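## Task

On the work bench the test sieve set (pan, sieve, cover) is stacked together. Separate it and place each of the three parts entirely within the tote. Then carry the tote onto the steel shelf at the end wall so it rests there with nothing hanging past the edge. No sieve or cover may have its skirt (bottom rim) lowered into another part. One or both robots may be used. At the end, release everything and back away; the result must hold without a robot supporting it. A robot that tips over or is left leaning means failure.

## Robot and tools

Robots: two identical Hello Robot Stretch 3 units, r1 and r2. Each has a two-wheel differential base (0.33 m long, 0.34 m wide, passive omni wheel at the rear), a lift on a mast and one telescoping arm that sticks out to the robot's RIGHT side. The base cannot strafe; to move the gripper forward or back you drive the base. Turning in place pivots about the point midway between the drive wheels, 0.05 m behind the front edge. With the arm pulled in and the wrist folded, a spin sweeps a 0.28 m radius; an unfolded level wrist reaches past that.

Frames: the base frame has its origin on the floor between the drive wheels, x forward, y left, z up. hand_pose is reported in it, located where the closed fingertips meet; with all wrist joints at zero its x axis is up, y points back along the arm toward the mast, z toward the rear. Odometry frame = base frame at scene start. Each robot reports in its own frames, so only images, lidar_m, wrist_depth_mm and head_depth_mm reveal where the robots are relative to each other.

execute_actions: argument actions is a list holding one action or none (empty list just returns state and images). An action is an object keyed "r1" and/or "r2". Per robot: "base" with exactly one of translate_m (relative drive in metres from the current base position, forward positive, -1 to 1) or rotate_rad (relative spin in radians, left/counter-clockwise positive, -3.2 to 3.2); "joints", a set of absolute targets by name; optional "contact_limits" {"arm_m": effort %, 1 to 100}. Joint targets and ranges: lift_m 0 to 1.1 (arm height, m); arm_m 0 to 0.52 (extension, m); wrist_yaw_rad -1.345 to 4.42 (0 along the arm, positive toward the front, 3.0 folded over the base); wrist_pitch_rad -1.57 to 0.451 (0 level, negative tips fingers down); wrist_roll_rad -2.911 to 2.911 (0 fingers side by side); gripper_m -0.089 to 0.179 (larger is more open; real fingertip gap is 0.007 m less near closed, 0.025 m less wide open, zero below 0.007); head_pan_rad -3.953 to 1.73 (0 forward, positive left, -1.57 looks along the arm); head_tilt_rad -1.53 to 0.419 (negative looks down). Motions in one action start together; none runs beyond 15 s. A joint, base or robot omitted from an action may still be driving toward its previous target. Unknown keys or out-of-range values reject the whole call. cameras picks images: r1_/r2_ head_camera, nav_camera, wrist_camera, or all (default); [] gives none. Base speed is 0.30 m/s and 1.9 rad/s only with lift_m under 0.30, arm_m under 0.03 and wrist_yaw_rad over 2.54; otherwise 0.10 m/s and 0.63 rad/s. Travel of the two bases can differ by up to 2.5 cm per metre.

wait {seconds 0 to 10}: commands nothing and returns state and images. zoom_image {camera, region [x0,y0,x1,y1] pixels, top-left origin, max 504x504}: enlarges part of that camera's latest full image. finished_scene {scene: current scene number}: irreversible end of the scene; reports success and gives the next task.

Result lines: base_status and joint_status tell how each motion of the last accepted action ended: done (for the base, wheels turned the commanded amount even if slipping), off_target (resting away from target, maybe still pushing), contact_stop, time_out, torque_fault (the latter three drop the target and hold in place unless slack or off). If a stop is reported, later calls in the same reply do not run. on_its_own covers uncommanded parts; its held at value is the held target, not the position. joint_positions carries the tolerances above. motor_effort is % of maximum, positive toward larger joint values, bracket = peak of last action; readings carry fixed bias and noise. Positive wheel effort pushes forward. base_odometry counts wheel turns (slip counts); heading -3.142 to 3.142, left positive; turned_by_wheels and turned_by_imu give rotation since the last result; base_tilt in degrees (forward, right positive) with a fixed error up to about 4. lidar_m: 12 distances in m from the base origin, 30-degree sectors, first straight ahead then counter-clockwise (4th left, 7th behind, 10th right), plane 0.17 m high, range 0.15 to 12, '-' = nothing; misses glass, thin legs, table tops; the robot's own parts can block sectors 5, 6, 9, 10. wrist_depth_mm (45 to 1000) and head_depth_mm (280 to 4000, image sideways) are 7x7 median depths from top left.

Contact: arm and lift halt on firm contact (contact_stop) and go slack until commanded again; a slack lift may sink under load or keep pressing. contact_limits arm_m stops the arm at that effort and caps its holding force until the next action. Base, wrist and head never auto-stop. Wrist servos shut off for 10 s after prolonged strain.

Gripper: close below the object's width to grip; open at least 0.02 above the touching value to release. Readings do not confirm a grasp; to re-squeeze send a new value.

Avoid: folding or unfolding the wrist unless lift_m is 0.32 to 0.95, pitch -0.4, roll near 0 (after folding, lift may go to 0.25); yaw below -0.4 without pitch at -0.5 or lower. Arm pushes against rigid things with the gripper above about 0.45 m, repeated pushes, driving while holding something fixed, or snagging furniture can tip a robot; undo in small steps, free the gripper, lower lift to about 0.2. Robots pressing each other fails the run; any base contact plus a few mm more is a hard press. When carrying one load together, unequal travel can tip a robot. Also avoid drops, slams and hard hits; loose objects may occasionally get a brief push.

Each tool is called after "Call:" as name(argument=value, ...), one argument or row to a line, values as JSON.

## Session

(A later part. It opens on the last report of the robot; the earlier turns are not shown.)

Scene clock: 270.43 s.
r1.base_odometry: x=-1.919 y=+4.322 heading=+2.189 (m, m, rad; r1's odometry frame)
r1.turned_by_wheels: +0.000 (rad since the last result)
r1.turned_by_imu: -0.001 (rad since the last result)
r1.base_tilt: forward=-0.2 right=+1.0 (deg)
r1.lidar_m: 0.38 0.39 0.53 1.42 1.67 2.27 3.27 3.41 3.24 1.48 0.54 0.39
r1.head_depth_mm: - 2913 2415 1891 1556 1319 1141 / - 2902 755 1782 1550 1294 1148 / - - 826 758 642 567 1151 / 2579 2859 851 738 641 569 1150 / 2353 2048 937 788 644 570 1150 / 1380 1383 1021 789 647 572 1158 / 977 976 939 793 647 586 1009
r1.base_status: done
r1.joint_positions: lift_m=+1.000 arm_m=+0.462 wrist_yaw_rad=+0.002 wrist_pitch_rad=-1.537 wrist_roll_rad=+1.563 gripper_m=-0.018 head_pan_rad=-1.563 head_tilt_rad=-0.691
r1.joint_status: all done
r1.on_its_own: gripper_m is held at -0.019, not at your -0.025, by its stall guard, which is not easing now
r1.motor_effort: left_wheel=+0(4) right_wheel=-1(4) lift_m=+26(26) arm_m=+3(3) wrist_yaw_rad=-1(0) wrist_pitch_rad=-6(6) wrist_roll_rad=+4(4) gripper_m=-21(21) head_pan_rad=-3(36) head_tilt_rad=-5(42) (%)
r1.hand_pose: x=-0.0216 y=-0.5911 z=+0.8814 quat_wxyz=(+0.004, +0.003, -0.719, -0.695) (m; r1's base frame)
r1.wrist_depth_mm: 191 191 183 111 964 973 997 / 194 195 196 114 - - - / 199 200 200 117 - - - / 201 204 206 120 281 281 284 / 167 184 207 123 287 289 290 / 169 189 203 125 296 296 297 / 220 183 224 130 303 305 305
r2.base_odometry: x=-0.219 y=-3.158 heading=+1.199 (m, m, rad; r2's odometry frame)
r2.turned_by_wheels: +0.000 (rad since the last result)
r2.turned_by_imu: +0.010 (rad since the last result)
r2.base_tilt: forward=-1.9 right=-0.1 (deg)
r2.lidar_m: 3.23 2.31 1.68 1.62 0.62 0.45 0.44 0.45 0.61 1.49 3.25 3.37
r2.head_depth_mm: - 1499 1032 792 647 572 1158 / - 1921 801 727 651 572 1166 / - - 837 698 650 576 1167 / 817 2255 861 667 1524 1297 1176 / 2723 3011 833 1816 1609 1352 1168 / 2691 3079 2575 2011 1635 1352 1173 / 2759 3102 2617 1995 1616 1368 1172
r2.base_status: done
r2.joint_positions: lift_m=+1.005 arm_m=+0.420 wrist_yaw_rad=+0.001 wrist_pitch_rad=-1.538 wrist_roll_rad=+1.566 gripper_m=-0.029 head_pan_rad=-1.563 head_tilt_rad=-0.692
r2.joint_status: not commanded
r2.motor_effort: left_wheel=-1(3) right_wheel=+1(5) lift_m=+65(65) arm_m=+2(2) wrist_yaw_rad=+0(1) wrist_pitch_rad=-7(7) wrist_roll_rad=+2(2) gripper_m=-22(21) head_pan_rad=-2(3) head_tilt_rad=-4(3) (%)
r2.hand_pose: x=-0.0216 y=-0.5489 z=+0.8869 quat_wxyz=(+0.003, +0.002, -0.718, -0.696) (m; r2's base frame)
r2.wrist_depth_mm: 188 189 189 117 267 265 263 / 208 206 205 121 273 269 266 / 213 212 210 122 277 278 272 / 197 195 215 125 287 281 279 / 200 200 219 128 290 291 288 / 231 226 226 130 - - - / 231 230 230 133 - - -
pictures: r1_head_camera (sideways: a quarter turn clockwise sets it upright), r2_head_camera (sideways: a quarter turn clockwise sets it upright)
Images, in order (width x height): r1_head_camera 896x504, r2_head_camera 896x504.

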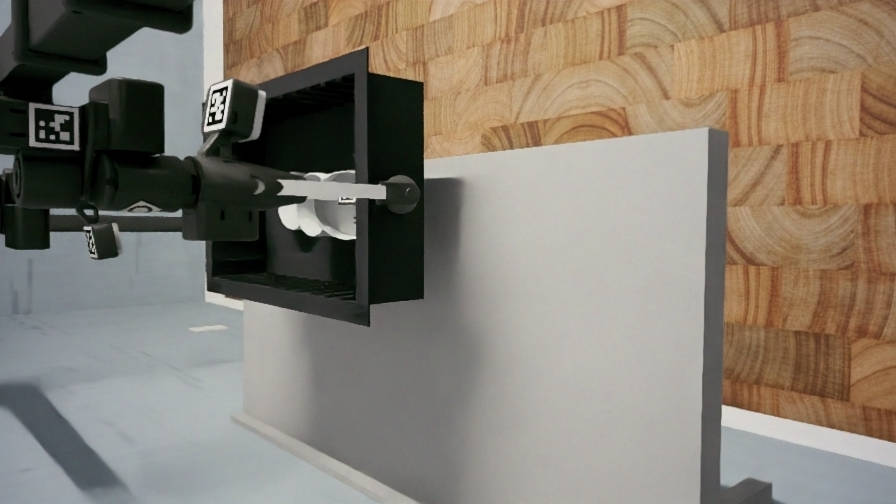

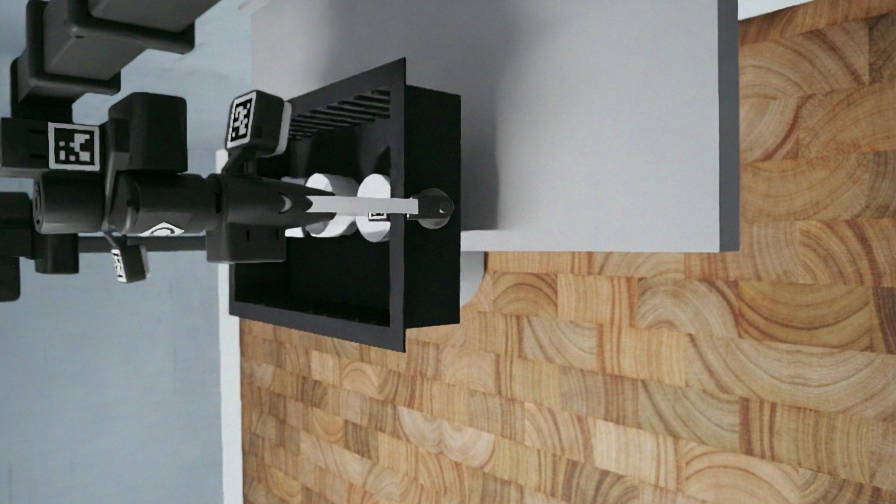

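Call:
execute_actions(
  actions=[
    {"r1":{"base":{"translate_m":0.12}},"r2":{"base":{"translate_m":-0.12}}},
  ],
  cameras=[],
)

Call:
execute_actions(
  actions=[
    {"r1":{"base":{"translate_m":0.04},"joints":{"lift_m":0.95}},"r2":{"base":{"rotate_rad":-0.08},"joints":{"wrist_roll_rad":1.49,"lift_m":0.956}}},
  ],
  cameras=[],
)

Call:
execute_actions(
  actions=[
    {"r1":{"joints":{"lift_m":0.93}},"r2":{"joints":{"lift_m":0.935}}},
  ],
  cameras=[],
)

Call:
execute_actions(
  actions=[
    {"r1":{"joints":{"gripper_m":0.06,"arm_m":0.457}},"r2":{"joints":{"gripper_m":0.07}}},
  ],
  cameras=[],
)

Call:
execute_actions(
  actions=[
    {"r1":{"joints":{"lift_m":1.05}},"r2":{"joints":{"lift_m":1.05}}},
  ],
  cameras=["r1_wrist_camera","r2_head_camera","r1_head_camera"],
)

Call:
execute_actions(
  actions=[
    {"r1":{"joints":{"arm_m":0.15}},"r2":{"joints":{"arm_m":0.12}}},
  ],
  cameras=[],
)

Scene clock: 283.60 s.
r1.base_odometry: x=-1.988 y=+4.420 heading=+2.189 (m, m, rad; r1's odometry frame)
r1.turned_by_wheels: +0.000 (rad since the last result)
r1.turned_by_imu: +0.000 (rad since the last result)
r1.base_tilt: forward=-0.2 right=+0.9 (deg)
r1.lidar_m: 0.26 0.27 0.36 0.97 1.67 2.27 3.39 3.52 3.24 1.04 0.37 0.27
r1.head_depth_mm: - 2940 2399 1875 653 565 1144 / - 2922 753 734 639 567 1148 / - - 826 755 640 566 1148 / 2604 2844 853 738 643 568 1151 / 1595 1427 936 787 642 571 1155 / 945 939 910 788 645 572 980 / 664 664 669 670 629 585 685
r1.base_status: done
r1.joint_positions: lift_m=+1.000 arm_m=+0.462 wrist_yaw_rad=+0.002 wrist_pitch_rad=-1.537 wrist_roll_rad=+1.563 gripper_m=-0.018 head_pan_rad=-1.563 head_tilt_rad=-0.691
r1.joint_status: not commanded
r1.on_its_own: gripper_m is held at -0.019, not at your -0.025, by its stall guard, which is not easing now
r1.motor_effort: left_wheel=+0(4) right_wheel=-1(3) lift_m=+26(26) arm_m=+3(3) wrist_yaw_rad=-1(3) wrist_pitch_rad=-6(6) wrist_roll_rad=+4(4) gripper_m=-21(22) head_pan_rad=-4(1) head_tilt_rad=-6(6) (%)
r1.hand_pose: x=-0.0216 y=-0.5911 z=+0.8814 quat_wxyz=(+0.004, +0.003, -0.719, -0.695) (m; r1's base frame)
r1.wrist_depth_mm: 190 190 183 111 264 265 267 / 195 196 196 114 268 268 270 / 199 201 199 117 276 275 278 / 201 202 204 120 281 283 281 / 167 185 207 122 288 288 289 / 170 189 202 125 296 297 298 / 222 183 222 130 300 300 305
r2.base_odometry: x=-0.263 y=-3.270 heading=+1.199 (m, m, rad; r2's odometry frame)
r2.turned_by_wheels: +0.000 (rad since the last result)
r2.turned_by_imu: +0.002 (rad since the last result)
r2.base_tilt: forward=-1.9 right=-0.2 (deg)
r2.lidar_m: 3.34 2.30 1.68 1.27 0.45 0.33 0.32 0.33 0.45 1.22 3.24 4.41
r2.head_depth_mm: - 1094 951 799 647 572 1052 / - 1416 795 729 651 573 1166 / - - 834 698 652 575 1162 / 816 2270 862 666 655 578 1164 / 2731 3027 835 735 656 579 1170 / 2687 3104 2612 2004 1610 1303 1176 / 2735 3044 2621 2010 1612 1369 1174
r2.base_status: done
r2.joint_positions: lift_m=+1.005 arm_m=+0.420 wrist_yaw_rad=+0.001 wrist_pitch_rad=-1.538 wrist_roll_rad=+1.566 gripper_m=-0.029 head_pan_rad=-1.563 head_tilt_rad=-0.692
r2.joint_status: not commanded
r2.motor_effort: left_wheel=+0(4) right_wheel=+1(4) lift_m=+65(65) arm_m=+2(2) wrist_yaw_rad=-1(0) wrist_pitch_rad=-7(7) wrist_roll_rad=+2(2) gripper_m=-22(22) head_pan_rad=-3(3) head_tilt_rad=-3(4) (%)
r2.hand_pose: x=-0.0216 y=-0.5489 z=+0.8869 quat_wxyz=(+0.003, +0.002, -0.718, -0.696) (m; r2's base frame)
r2.wrist_depth_mm: 190 191 190 117 266 267 263 / 209 207 204 120 275 271 265 / 214 212 210 122 275 274 275 / 196 196 216 124 286 286 281 / 201 199 219 128 293 289 288 / 228 227 223 129 297 296 296 / 236 232 229 134 308 304 302
pictures: none
No camera images: the call's "cameras" was empty. Leave "cameras" out to get every camera's image.

Scene clock: 284.93 s.
r1.base_odometry: x=-2.012 y=+4.452 heading=+2.190 (m, m, rad; r1's odometry frame)
r1.turned_by_wheels: +0.000 (rad since the last result)
r1.turned_by_imu: +0.000 (rad since the last result)
r1.base_tilt: forward=-0.1 right=+0.9 (deg)
r1.lidar_m: 0.22 0.23 0.31 0.83 1.68 2.28 3.44 3.57 3.25 0.89 0.31 0.23
r1.head_depth_mm: 2619 - 2321 802 638 564 1146 / 2584 2896 849 727 638 565 1151 / 791 - 880 735 639 567 1149 / 2389 2912 894 734 642 569 1155 / 1357 1357 971 760 644 570 1134 / 793 796 802 741 646 572 824 / 561 561 563 566 568 551 577
r1.base_status: done
r1.joint_positions: lift_m=+0.950 arm_m=+0.462 wrist_yaw_rad=+0.002 wrist_pitch_rad=-1.533 wrist_roll_rad=+1.563 gripper_m=-0.018 head_pan_rad=-1.563 head_tilt_rad=-0.691
r1.joint_status: all done
r1.on_its_own: gripper_m is held at -0.019, not at your -0.025, by its stall guard, which is not easing now
r1.motor_effort: left_wheel=+0(6) right_wheel=-1(3) lift_m=+16(23) arm_m=+3(3) wrist_yaw_rad=-1(2) wrist_pitch_rad=-8(8) wrist_roll_rad=+4(4) gripper_m=-20(21) head_pan_rad=-2(4) head_tilt_rad=-5(6) (%)
r1.hand_pose: x=-0.0216 y=-0.5920 z=+0.8319 quat_wxyz=(+0.004, +0.003, -0.720, -0.694) (m; r1's base frame)
r1.wrist_depth_mm: 191 190 186 111 216 216 218 / 195 195 196 114 221 220 223 / 201 200 202 117 225 227 226 / 202 202 206 120 229 232 230 / 167 184 207 123 236 238 237 / 170 191 205 125 241 241 241 / 223 184 223 130 248 249 248
r2.base_odometry: x=-0.263 y=-3.270 heading=+1.119 (m, m, rad; r2's odometry frame)
r2.turned_by_wheels: -0.080 (rad since the last result)
r2.turned_by_imu: -0.079 (rad since the last result)
r2.base_tilt: forward=-1.9 right=-0.1 (deg)
r2.lidar_m: 3.35 2.50 1.72 1.62 0.49 0.34 0.32 0.32 0.42 0.95 3.19 4.08
r2.head_depth_mm: 776 - 875 771 647 584 951 / 1061 1060 984 713 650 573 1144 / 1774 - 917 708 652 575 1159 / 771 893 953 736 655 576 1163 / 2622 2982 946 737 654 565 1166 / 2692 3036 2580 1845 695 578 1179 / 2659 3026 2593 2010 1625 1360 1169
r2.base_status: done
r2.joint_positions: lift_m=+0.957 arm_m=+0.420 wrist_yaw_rad=+0.001 wrist_pitch_rad=-1.535 wrist_roll_rad=+1.487 gripper_m=-0.029 head_pan_rad=-1.563 head_tilt_rad=-0.692
r2.joint_status: all done
r2.motor_effort: left_wheel=+3(7) right_wheel=-3(9) lift_m=+20(63) arm_m=+2(2) wrist_yaw_rad=-1(1) wrist_pitch_rad=-8(8) wrist_roll_rad=+1(1) gripper_m=-22(22) head_pan_rad=-3(2) head_tilt_rad=-4(4) (%)
r2.hand_pose: x=-0.0216 y=-0.5497 z=+0.8384 quat_wxyz=(+0.031, +0.029, -0.719, -0.694) (m; r2's base frame)
r2.wrist_depth_mm: 184 186 187 117 220 219 215 / 209 209 205 120 224 222 221 / 217 213 211 122 232 228 226 / 200 196 214 125 236 233 231 / 201 199 219 128 243 239 238 / 228 226 225 129 245 246 243 / 235 230 229 134 257 251 248
pictures: none
No camera images: the call's "cameras" was empty. Leave "cameras" out to get every camera's image.

Scene clock: 285.87 s.
r1.base_odometry: x=-2.012 y=+4.452 heading=+2.190 (m, m, rad; r1's odometry frame)
r1.turned_by_wheels: +0.000 (rad since the last result)
r1.turned_by_imu: +0.000 (rad since the last result)
r1.base_tilt: forward=-0.1 right=+0.9 (deg)
r1.lidar_m: 0.22 0.23 0.31 0.83 1.67 2.28 3.43 3.57 3.24 0.89 0.31 0.23
r1.head_depth_mm: 2629 - 2265 793 637 566 1146 / 2608 - 918 729 638 566 1148 / 818 - 920 733 640 568 1151 / 846 2863 924 736 642 569 1150 / 1357 1369 975 760 644 569 1129 / 793 796 799 742 646 572 824 / 561 560 562 565 568 551 577
r1.base_status: not commanded
r1.joint_positions: lift_m=+0.930 arm_m=+0.462 wrist_yaw_rad=+0.002 wrist_pitch_rad=-1.533 wrist_roll_rad=+1.563 gripper_m=-0.018 head_pan_rad=-1.563 head_tilt_rad=-0.691
r1.joint_status: all done
r1.on_its_own: gripper_m is held at -0.019, not at your -0.025, by its stall guard, which is not easing now
r1.motor_effort: left_wheel=+0(0) right_wheel=-1(1) lift_m=+16(17) arm_m=+3(3) wrist_yaw_rad=-2(1) wrist_pitch_rad=-8(8) wrist_roll_rad=+4(4) gripper_m=-22(21) head_pan_rad=-4(3) head_tilt_rad=-6(5) (%)
r1.hand_pose: x=-0.0216 y=-0.5920 z=+0.8119 quat_wxyz=(+0.004, +0.003, -0.720, -0.694) (m; r1's base frame)
r1.wrist_depth_mm: 191 189 184 112 198 197 198 / 195 197 196 114 203 202 203 / 200 200 202 118 206 206 207 / 204 204 207 120 210 210 211 / 167 184 208 123 216 216 216 / 170 191 207 126 221 220 222 / 221 183 222 130 227 226 227
r2.base_odometry: x=-0.263 y=-3.270 heading=+1.119 (m, m, rad; r2's odometry frame)
r2.turned_by_wheels: +0.000 (rad since the last result)
r2.turned_by_imu: +0.000 (rad since the last result)
r2.base_tilt: forward=-1.9 right=-0.1 (deg)
r2.lidar_m: 3.36 2.51 1.72 1.62 0.49 0.34 0.32 0.32 0.42 0.95 3.18 4.08
r2.head_depth_mm: 776 757 - 784 648 583 952 / 1068 - 990 727 650 572 1144 / 1685 - 951 723 654 576 1161 / 786 873 960 718 653 575 1162 / 1227 3061 969 738 654 563 1173 / 2671 3021 2592 1869 697 581 1171 / 2651 3042 2620 2011 1631 1367 1171
r2.base_status: not commanded
r2.joint_positions: lift_m=+0.936 arm_m=+0.420 wrist_yaw_rad=+0.001 wrist_pitch_rad=-1.535 wrist_roll_rad=+1.487 gripper_m=-0.029 head_pan_rad=-1.563 head_tilt_rad=-0.692
r2.joint_status: all done
r2.motor_effort: left_wheel=+3(3) right_wheel=-3(3) lift_m=+21(21) arm_m=+2(2) wrist_yaw_rad=+0(0) wrist_pitch_rad=-8(8) wrist_roll_rad=+1(1) gripper_m=-22(22) head_pan_rad=-3(3) head_tilt_rad=-4(3) (%)
r2.hand_pose: x=-0.0216 y=-0.5497 z=+0.8174 quat_wxyz=(+0.031, +0.029, -0.719, -0.694) (m; r2's base frame)
r2.wrist_depth_mm: 185 188 189 117 200 197 196 / 210 209 204 120 207 203 201 / 216 212 210 121 210 208 206 / 196 197 214 124 213 211 211 / 202 200 221 127 218 218 215 / 230 228 225 130 222 222 221 / 236 233 230 134 233 227 225
pictures: none
No camera images: the call's "cameras" was empty. Leave "cameras" out to get every camera's image.

Scene clock: 287.37 s.
r1.base_odometry: x=-2.012 y=+4.452 heading=+2.190 (m, m, rad; r1's odometry frame)
r1.turned_by_wheels: +0.000 (rad since the last result)
r1.turned_by_imu: +0.000 (rad since the last result)
r1.base_tilt: forward=-0.1 right=+1.0 (deg)
r1.lidar_m: 0.22 0.23 0.31 0.83 1.68 2.27 3.44 3.57 3.25 0.89 0.31 0.23
r1.head_depth_mm: 2663 - 2224 790 636 565 1146 / 2596 - 926 726 640 568 1153 / 1069 - 922 726 640 567 1147 / 845 2888 922 735 641 569 1157 / 1352 1358 973 763 645 570 1131 / 791 796 801 742 645 572 825 / 560 561 564 567 569 551 577
r1.base_status: not commanded
r1.joint_positions: lift_m=+0.930 arm_m=+0.457 wrist_yaw_rad=+0.002 wrist_pitch_rad=-1.539 wrist_roll_rad=+1.563 gripper_m=+0.060 head_pan_rad=-1.563 head_tilt_rad=-0.691
r1.joint_status: all done
r1.motor_effort: left_wheel=+0(1) right_wheel=+0(1) lift_m=+16(16) arm_m=-2(3) wrist_yaw_rad=-2(2) wrist_pitch_rad=-5(12) wrist_roll_rad=+4(4) gripper_m=+0(82) head_pan_rad=-4(2) head_tilt_rad=-6(5) (%)
r1.hand_pose: x=-0.0216 y=-0.5858 z=+0.8120 quat_wxyz=(+0.004, +0.003, -0.718, -0.696) (m; r1's base frame)
r1.wrist_depth_mm: 189 188 178 114 199 199 198 / 197 198 199 117 202 203 204 / 202 202 203 120 207 207 209 / 205 204 208 122 211 213 214 / 169 188 211 125 214 217 218 / 173 192 - 128 - 221 224 / 221 204 222 132 227 228 227
r2.base_odometry: x=-0.263 y=-3.270 heading=+1.119 (m, m, rad; r2's odometry frame)
r2.turned_by_wheels: +0.000 (rad since the last result)
r2.turned_by_imu: +0.000 (rad since the last result)
r2.base_tilt: forward=-1.9 right=-0.1 (deg)
r2.lidar_m: 3.36 2.51 1.72 1.62 0.49 0.34 0.32 0.32 0.42 0.95 3.20 4.09
r2.head_depth_mm: 775 757 - 785 647 585 954 / 1062 - 995 726 654 572 1152 / 1712 - 955 729 650 576 1159 / 786 871 958 719 655 576 1169 / 1236 3048 972 745 656 563 1170 / 2710 3050 2591 1870 695 578 1175 / 2706 2975 2603 2015 1621 1365 1168
r2.base_status: not commanded
r2.joint_positions: lift_m=+0.936 arm_m=+0.420 wrist_yaw_rad=+0.001 wrist_pitch_rad=-1.541 wrist_roll_rad=+1.487 gripper_m=+0.070 head_pan_rad=-1.563 head_tilt_rad=-0.692
r2.joint_status: all done
r2.motor_effort: left_wheel=+2(3) right_wheel=-2(2) lift_m=+20(21) arm_m=+2(2) wrist_yaw_rad=+0(0) wrist_pitch_rad=-5(16) wrist_roll_rad=+1(1) gripper_m=+1(88) head_pan_rad=-2(2) head_tilt_rad=-4(4) (%)
r2.hand_pose: x=-0.0216 y=-0.5480 z=+0.8175 quat_wxyz=(+0.031, +0.029, -0.716, -0.696) (m; r2's base frame)
r2.wrist_depth_mm: 191 192 194 118 201 199 198 / 209 206 206 120 207 202 201 / 214 212 211 124 210 207 207 / 199 197 217 127 215 214 211 / 201 201 221 130 220 218 217 / 231 230 - 133 227 225 222 / 237 237 233 137 235 228 227
pictures: none
No camera images: the call's "cameras" was empty. Leave "cameras" out to get every camera's image.

Scene clock: 289.30 s.
r1.base_odometry: x=-2.012 y=+4.452 heading=+2.190 (m, m, rad; r1's odometry frame)
r1.turned_by_wheels: +0.000 (rad since the last result)
r1.turned_by_imu: +0.000 (rad since the last result)
r1.base_tilt: forward=-0.2 right=+0.9 (deg)
r1.lidar_m: 0.22 0.23 0.31 0.83 1.68 2.28 3.43 3.57 3.26 0.89 0.31 0.23
r1.head_depth_mm: 2654 2896 2415 804 637 565 1147 / 2713 2975 929 725 636 565 1146 / - 2271 992 728 641 567 1152 / 2535 2892 965 735 642 569 1150 / 1361 1362 973 762 644 570 1131 / 793 794 798 745 646 571 825 / 560 560 563 566 569 550 577
r1.base_status: not commanded
r1.joint_positions: lift_m=+1.050 arm_m=+0.457 wrist_yaw_rad=+0.002 wrist_pitch_rad=-1.540 wrist_roll_rad=+1.563 gripper_m=+0.060 head_pan_rad=-1.563 head_tilt_rad=-0.691
r1.joint_status: all done
r1.motor_effort: left_wheel=+0(0) right_wheel=-1(1) lift_m=+24(23) arm_m=-2(2) wrist_yaw_rad=-2(3) wrist_pitch_rad=-5(5) wrist_roll_rad=+4(4) gripper_m=+0(0) head_pan_rad=-3(2) head_tilt_rad=-5(5) (%)
r1.hand_pose: x=-0.0216 y=-0.5857 z=+0.9315 quat_wxyz=(+0.004, +0.003, -0.718, -0.696) (m; r1's base frame)
r1.wrist_depth_mm: 226 226 226 309 313 315 315 / 312 312 315 315 318 318 - / 319 319 323 324 326 327 - / 302 313 324 328 331 333 - / 335 314 316 335 341 340 999 / 335 343 - 342 - 351 694 / 271 271 271 350 356 356 510
r2.base_odometry: x=-0.263 y=-3.270 heading=+1.119 (m, m, rad; r2's odometry frame)
r2.turned_by_wheels: +0.000 (rad since the last result)
r2.turned_by_imu: +0.000 (rad since the last result)
r2.base_tilt: forward=-1.9 right=-0.1 (deg)
r2.lidar_m: 3.36 2.51 1.73 1.62 0.50 0.34 0.32 0.32 0.42 0.95 3.19 4.10
r2.head_depth_mm: 816 807 833 772 649 584 955 / 958 1050 993 727 650 571 1141 / - 1574 965 713 650 573 1155 / 778 2864 968 718 653 575 1163 / 2634 3096 975 746 656 565 1172 / 2744 3059 2578 1860 698 580 1173 / 2688 2966 2601 1985 1626 1370 1177
r2.base_status: not commanded
r2.joint_positions: lift_m=+1.049 arm_m=+0.420 wrist_yaw_rad=+0.001 wrist_pitch_rad=-1.542 wrist_roll_rad=+1.487 gripper_m=+0.070 head_pan_rad=-1.563 head_tilt_rad=-0.692
r2.joint_status: all done
r2.motor_effort: left_wheel=+2(3) right_wheel=-2(2) lift_m=+61(66) arm_m=+2(1) wrist_yaw_rad=+0(0) wrist_pitch_rad=-4(5) wrist_roll_rad=+1(1) gripper_m=+1(1) head_pan_rad=-2(2) head_tilt_rad=-3(3) (%)
r2.hand_pose: x=-0.0216 y=-0.5478 z=+0.9311 quat_wxyz=(+0.031, +0.029, -0.716, -0.697) (m; r2's base frame)
r2.wrist_depth_mm: 233 231 229 229 310 304 562 / 324 320 318 317 318 313 975 / 327 333 327 322 327 320 324 / 321 315 332 334 330 329 - / 348 345 340 341 337 333 - / 355 356 - 349 350 345 - / 302 300 287 300 360 353 -
pictures: r1_head_camera (sideways: a quarter turn clockwise sets it upright), r1_wrist_camera, r2_head_camera (sideways: a quarter turn clockwise sets it upright)
Images, in order (width x height): r1_head_camera 896x504, r1_wrist_camera 644x364, r2_head_camera 896x504.

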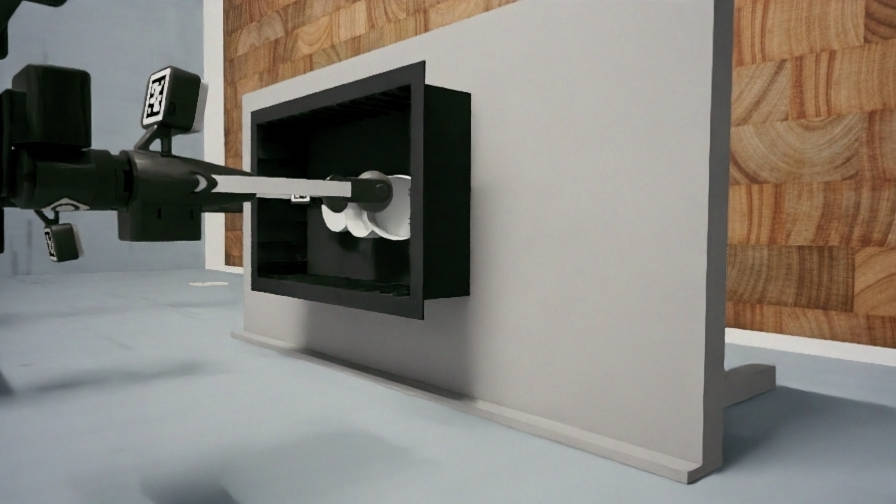

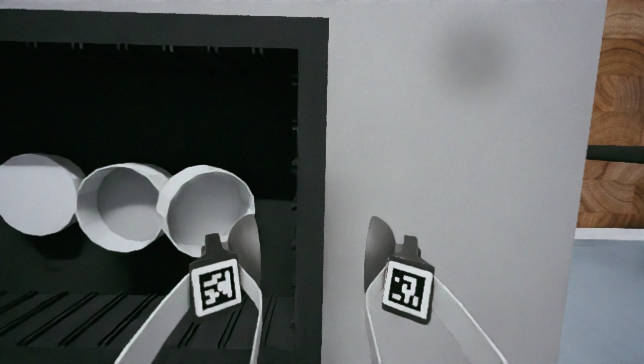

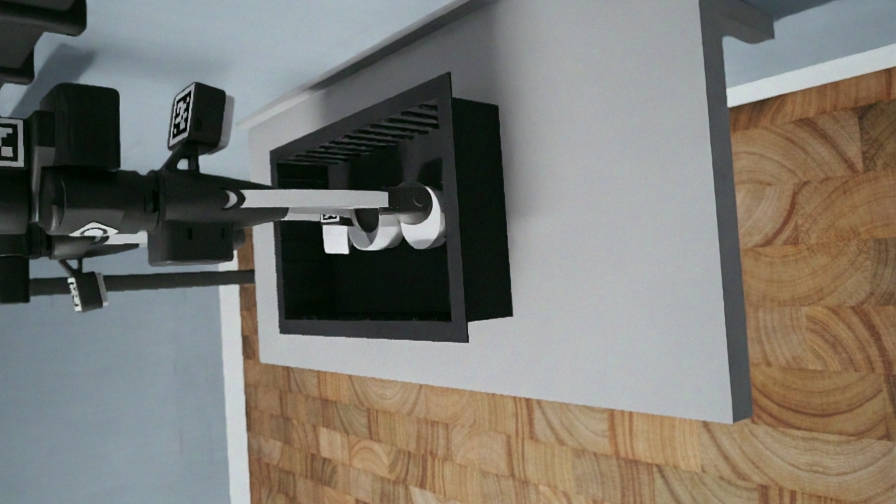

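Scene clock: 292.77 s.
r1.base_odometry: x=-2.012 y=+4.452 heading=+2.190 (m, m, rad; r1's odometry frame)
r1.turned_by_wheels: +0.000 (rad since the last result)
r1.turned_by_imu: +0.000 (rad since the last result)
r1.base_tilt: forward=-0.2 right=+0.9 (deg)
r1.lidar_m: 0.22 0.23 0.31 0.83 1.67 2.28 3.43 3.57 3.24 0.89 0.31 0.23
r1.head_depth_mm: - - 2324 731 637 565 1146 / - - - 730 642 567 1146 / - 1530 - - 624 581 1147 / 2593 2876 989 737 641 569 1149 / 1354 1360 972 764 644 569 1132 / 792 796 800 743 645 572 824 / 561 560 562 565 570 550 577
r1.base_status: not commanded
r1.joint_positions: lift_m=+1.050 arm_m=+0.150 wrist_yaw_rad=+0.001 wrist_pitch_rad=-1.541 wrist_roll_rad=+1.564 gripper_m=+0.060 head_pan_rad=-1.563 head_tilt_rad=-0.691
r1.joint_status: all done
r1.motor_effort: left_wheel=+0(0) right_wheel=+0(1) lift_m=+24(24) arm_m=-2(2) wrist_yaw_rad=-1(1) wrist_pitch_rad=-4(4) wrist_roll_rad=+4(4) gripper_m=+1(0) head_pan_rad=-3(2) head_tilt_rad=-5(5) (%)
r1.hand_pose: x=-0.0216 y=-0.2784 z=+0.9316 quat_wxyz=(+0.003, +0.003, -0.717, -0.697) (m; r1's base frame)
r1.wrist_depth_mm: 307 310 310 - - - - / 314 317 318 - - - - / 321 320 326 - - - - / 332 332 330 - - - - / 335 338 337 - - - - / 346 346 - 656 - 683 686 / 351 352 354 489 491 505 514
r2.base_odometry: x=-0.263 y=-3.270 heading=+1.119 (m, m, rad; r2's odometry frame)
r2.turned_by_wheels: +0.000 (rad since the last result)
r2.turned_by_imu: +0.001 (rad since the last result)
r2.base_tilt: forward=-1.9 right=-0.2 (deg)
r2.lidar_m: 3.35 2.51 1.73 1.62 0.49 0.34 0.32 0.32 0.42 0.95 3.18 4.08
r2.head_depth_mm: - - - - 647 584 950 / - - - 748 650 573 1148 / - - - - - 562 1153 / 1396 2949 975 - 652 577 1172 / 2680 3014 972 743 654 564 1169 / 2662 3039 2557 1894 695 579 1168 / 2678 3026 2608 2020 1621 1361 1175
r2.base_status: not commanded
r2.joint_positions: lift_m=+1.049 arm_m=+0.120 wrist_yaw_rad=+0.001 wrist_pitch_rad=-1.543 wrist_roll_rad=+1.487 gripper_m=+0.070 head_pan_rad=-1.563 head_tilt_rad=-0.692
r2.joint_status: all done
r2.motor_effort: left_wheel=+3(2) right_wheel=-2(2) lift_m=+61(61) arm_m=-1(5) wrist_yaw_rad=+0(1) wrist_pitch_rad=-4(4) wrist_roll_rad=+1(1) gripper_m=+1(1) head_pan_rad=-2(3) head_tilt_rad=-4(3) (%)
r2.hand_pose: x=-0.0216 y=-0.2480 z=+0.9311 quat_wxyz=(+0.031, +0.029, -0.716, -0.697) (m; r2's base frame)
r2.wrist_depth_mm: 320 320 318 749 757 752 767 / 325 324 324 - - - - / 332 333 329 - - - - / 344 343 338 - - - - / 348 346 344 - - - - / 360 356 - - - - - / 368 370 370 - - - -
pictures: none
No camera images: the call's "cameras" was empty. Leave "cameras" out to get every camera's image.

Call:
execute_actions(
  actions=[],
)

Scene clock: 297.03 s.
r1.base_odometry: x=-2.012 y=+4.452 heading=+2.190 (m, m, rad; r1's odometry frame)
r1.turned_by_wheels: +0.000 (rad since the last result)
r1.turned_by_imu: +0.000 (rad since the last result)
r1.base_tilt: forward=-0.1 right=+0.9 (deg)
r1.lidar_m: 0.22 0.23 0.31 0.83 1.67 2.27 3.42 3.58 3.24 0.89 0.32 0.23
r1.head_depth_mm: - - 2327 730 637 564 1148 / - - - 733 640 565 1146 / - 1530 - - 623 581 1148 / 2655 2919 986 733 642 568 1151 / 1350 1361 978 765 644 570 1134 / 793 792 801 742 646 572 825 / 562 561 563 565 568 552 578
r1.base_status: not commanded
r1.joint_positions: lift_m=+1.050 arm_m=+0.150 wrist_yaw_rad=+0.001 wrist_pitch_rad=-1.541 wrist_roll_rad=+1.564 gripper_m=+0.060 head_pan_rad=-1.563 head_tilt_rad=-0.691
r1.joint_status: all done
r1.motor_effort: left_wheel=+0(0) right_wheel=-1(1) lift_m=+24(24) arm_m=-2(2) wrist_yaw_rad=-2(1) wrist_pitch_rad=-4(4) wrist_roll_rad=+4(4) gripper_m=+1(0) head_pan_rad=-1(2) head_tilt_rad=-5(5) (%)
r1.hand_pose: x=-0.0216 y=-0.2784 z=+0.9316 quat_wxyz=(+0.003, +0.003, -0.717, -0.697) (m; r1's base frame)
r1.wrist_depth_mm: 309 310 313 - - - - / 312 318 317 - - - - / 320 325 325 - - - - / 328 330 333 - - - - / 334 338 339 - - - - / 345 345 - 655 - 692 702 / 354 354 354 486 493 498 509
r2.base_odometry: x=-0.263 y=-3.270 heading=+1.119 (m, m, rad; r2's odometry frame)
r2.turned_by_wheels: +0.000 (rad since the last result)
r2.turned_by_imu: +0.001 (rad since the last result)
r2.base_tilt: forward=-1.9 right=-0.2 (deg)
r2.lidar_m: 3.35 2.51 1.72 1.62 0.49 0.34 0.32 0.32 0.42 0.95 3.18 4.11
r2.head_depth_mm: - - - - 645 584 956 / - - - 747 647 574 1152 / - - - - - 562 1156 / 1390 3018 969 - 652 576 1167 / 2675 3069 970 743 655 564 1175 / 2689 2976 2603 1877 696 577 1175 / 2664 3021 2614 1983 1615 1365 1171
r2.base_status: not commanded
r2.joint_positions: lift_m=+1.049 arm_m=+0.120 wrist_yaw_rad=+0.001 wrist_pitch_rad=-1.543 wrist_roll_rad=+1.487 gripper_m=+0.070 head_pan_rad=-1.563 head_tilt_rad=-0.692
r2.joint_status: all done
r2.motor_effort: left_wheel=+3(2) right_wheel=-3(2) lift_m=+61(61) arm_m=-2(5) wrist_yaw_rad=-1(1) wrist_pitch_rad=-3(4) wrist_roll_rad=+1(1) gripper_m=+1(1) head_pan_rad=-2(3) head_tilt_rad=-3(3) (%)
r2.hand_pose: x=-0.0216 y=-0.2480 z=+0.9311 quat_wxyz=(+0.031, +0.029, -0.716, -0.697) (m; r2's base frame)
r2.wrist_depth_mm: 320 317 318 767 762 773 769 / 329 327 325 - - - - / 334 329 336 - - - - / 342 346 335 - - - - / 349 351 344 - - - - / 361 360 - - - - - / 377 364 366 - - - -
pictures: r1_head_camera (sideways: a quarter turn clockwise sets it upright), r1_nav_camera (sideways: a quarter turn counterclockwise sets it upright), r1_wrist_camera, r2_head_camera (sideways: a quarter turn clockwise sets it upright), r2_nav_camera (sideways: a quarter turn counterclockwise sets it upright), r2_wrist_camera
Images, in order (width x height): r1_head_camera 896x504, r1_nav_camera 672x504, r1_wrist_camera 644x364, r2_head_camera 896x504, r2_nav_camera 672x504, r2_wrist_camera 644x364.

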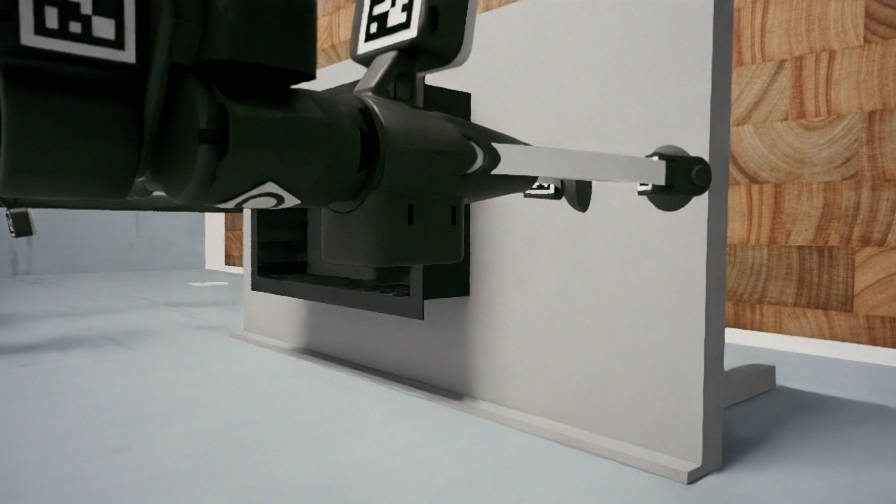

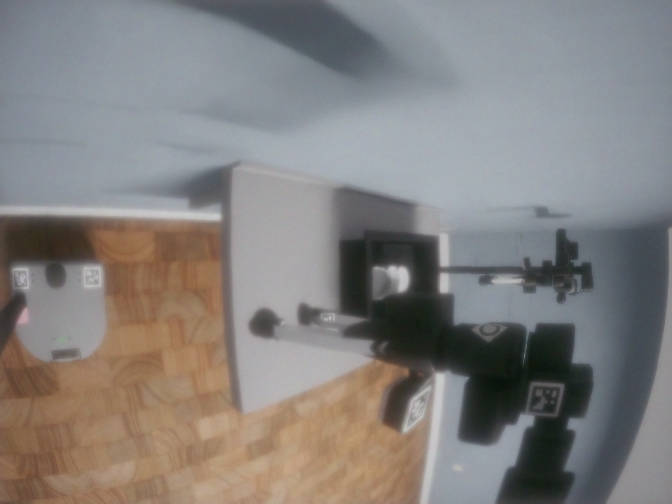

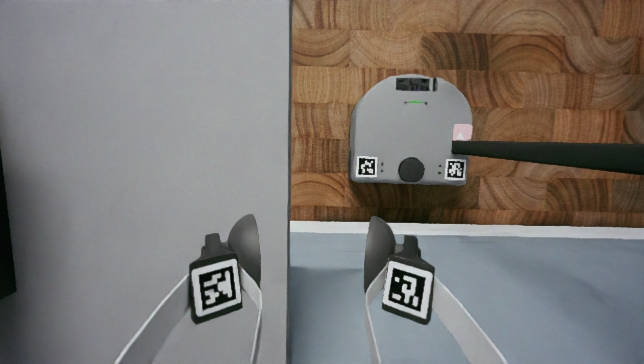

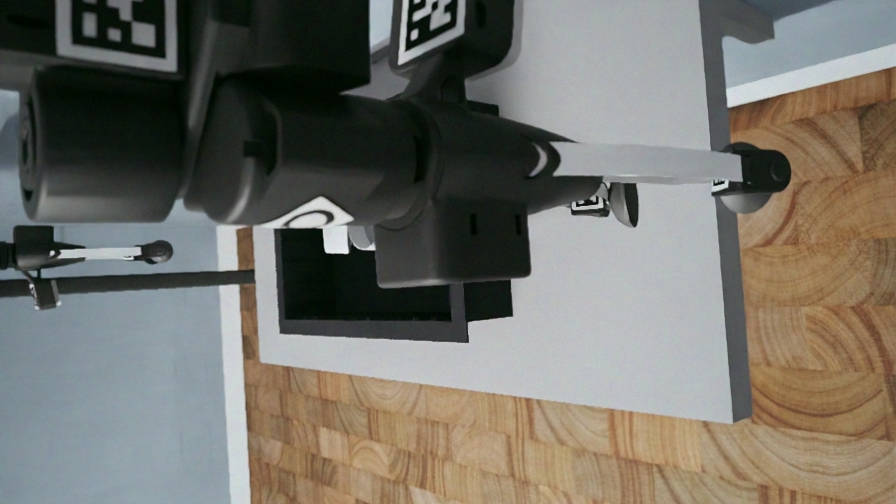

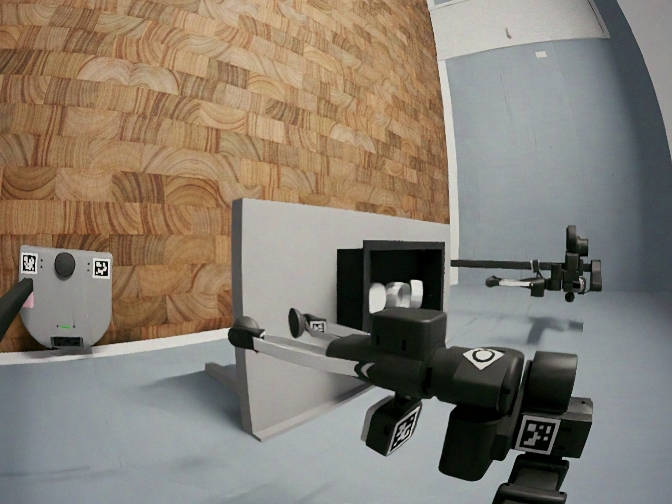

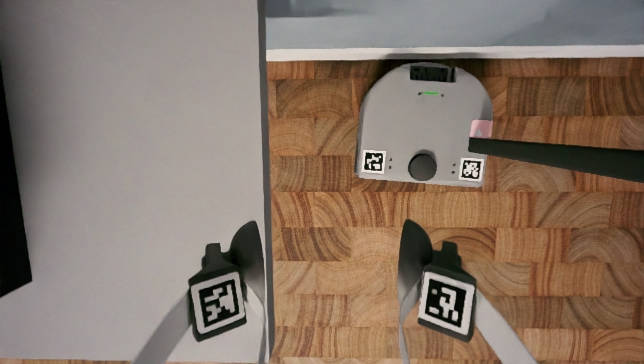

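Call:
finished_scene(
  scene=2,
)

The scene is finished: the task was done.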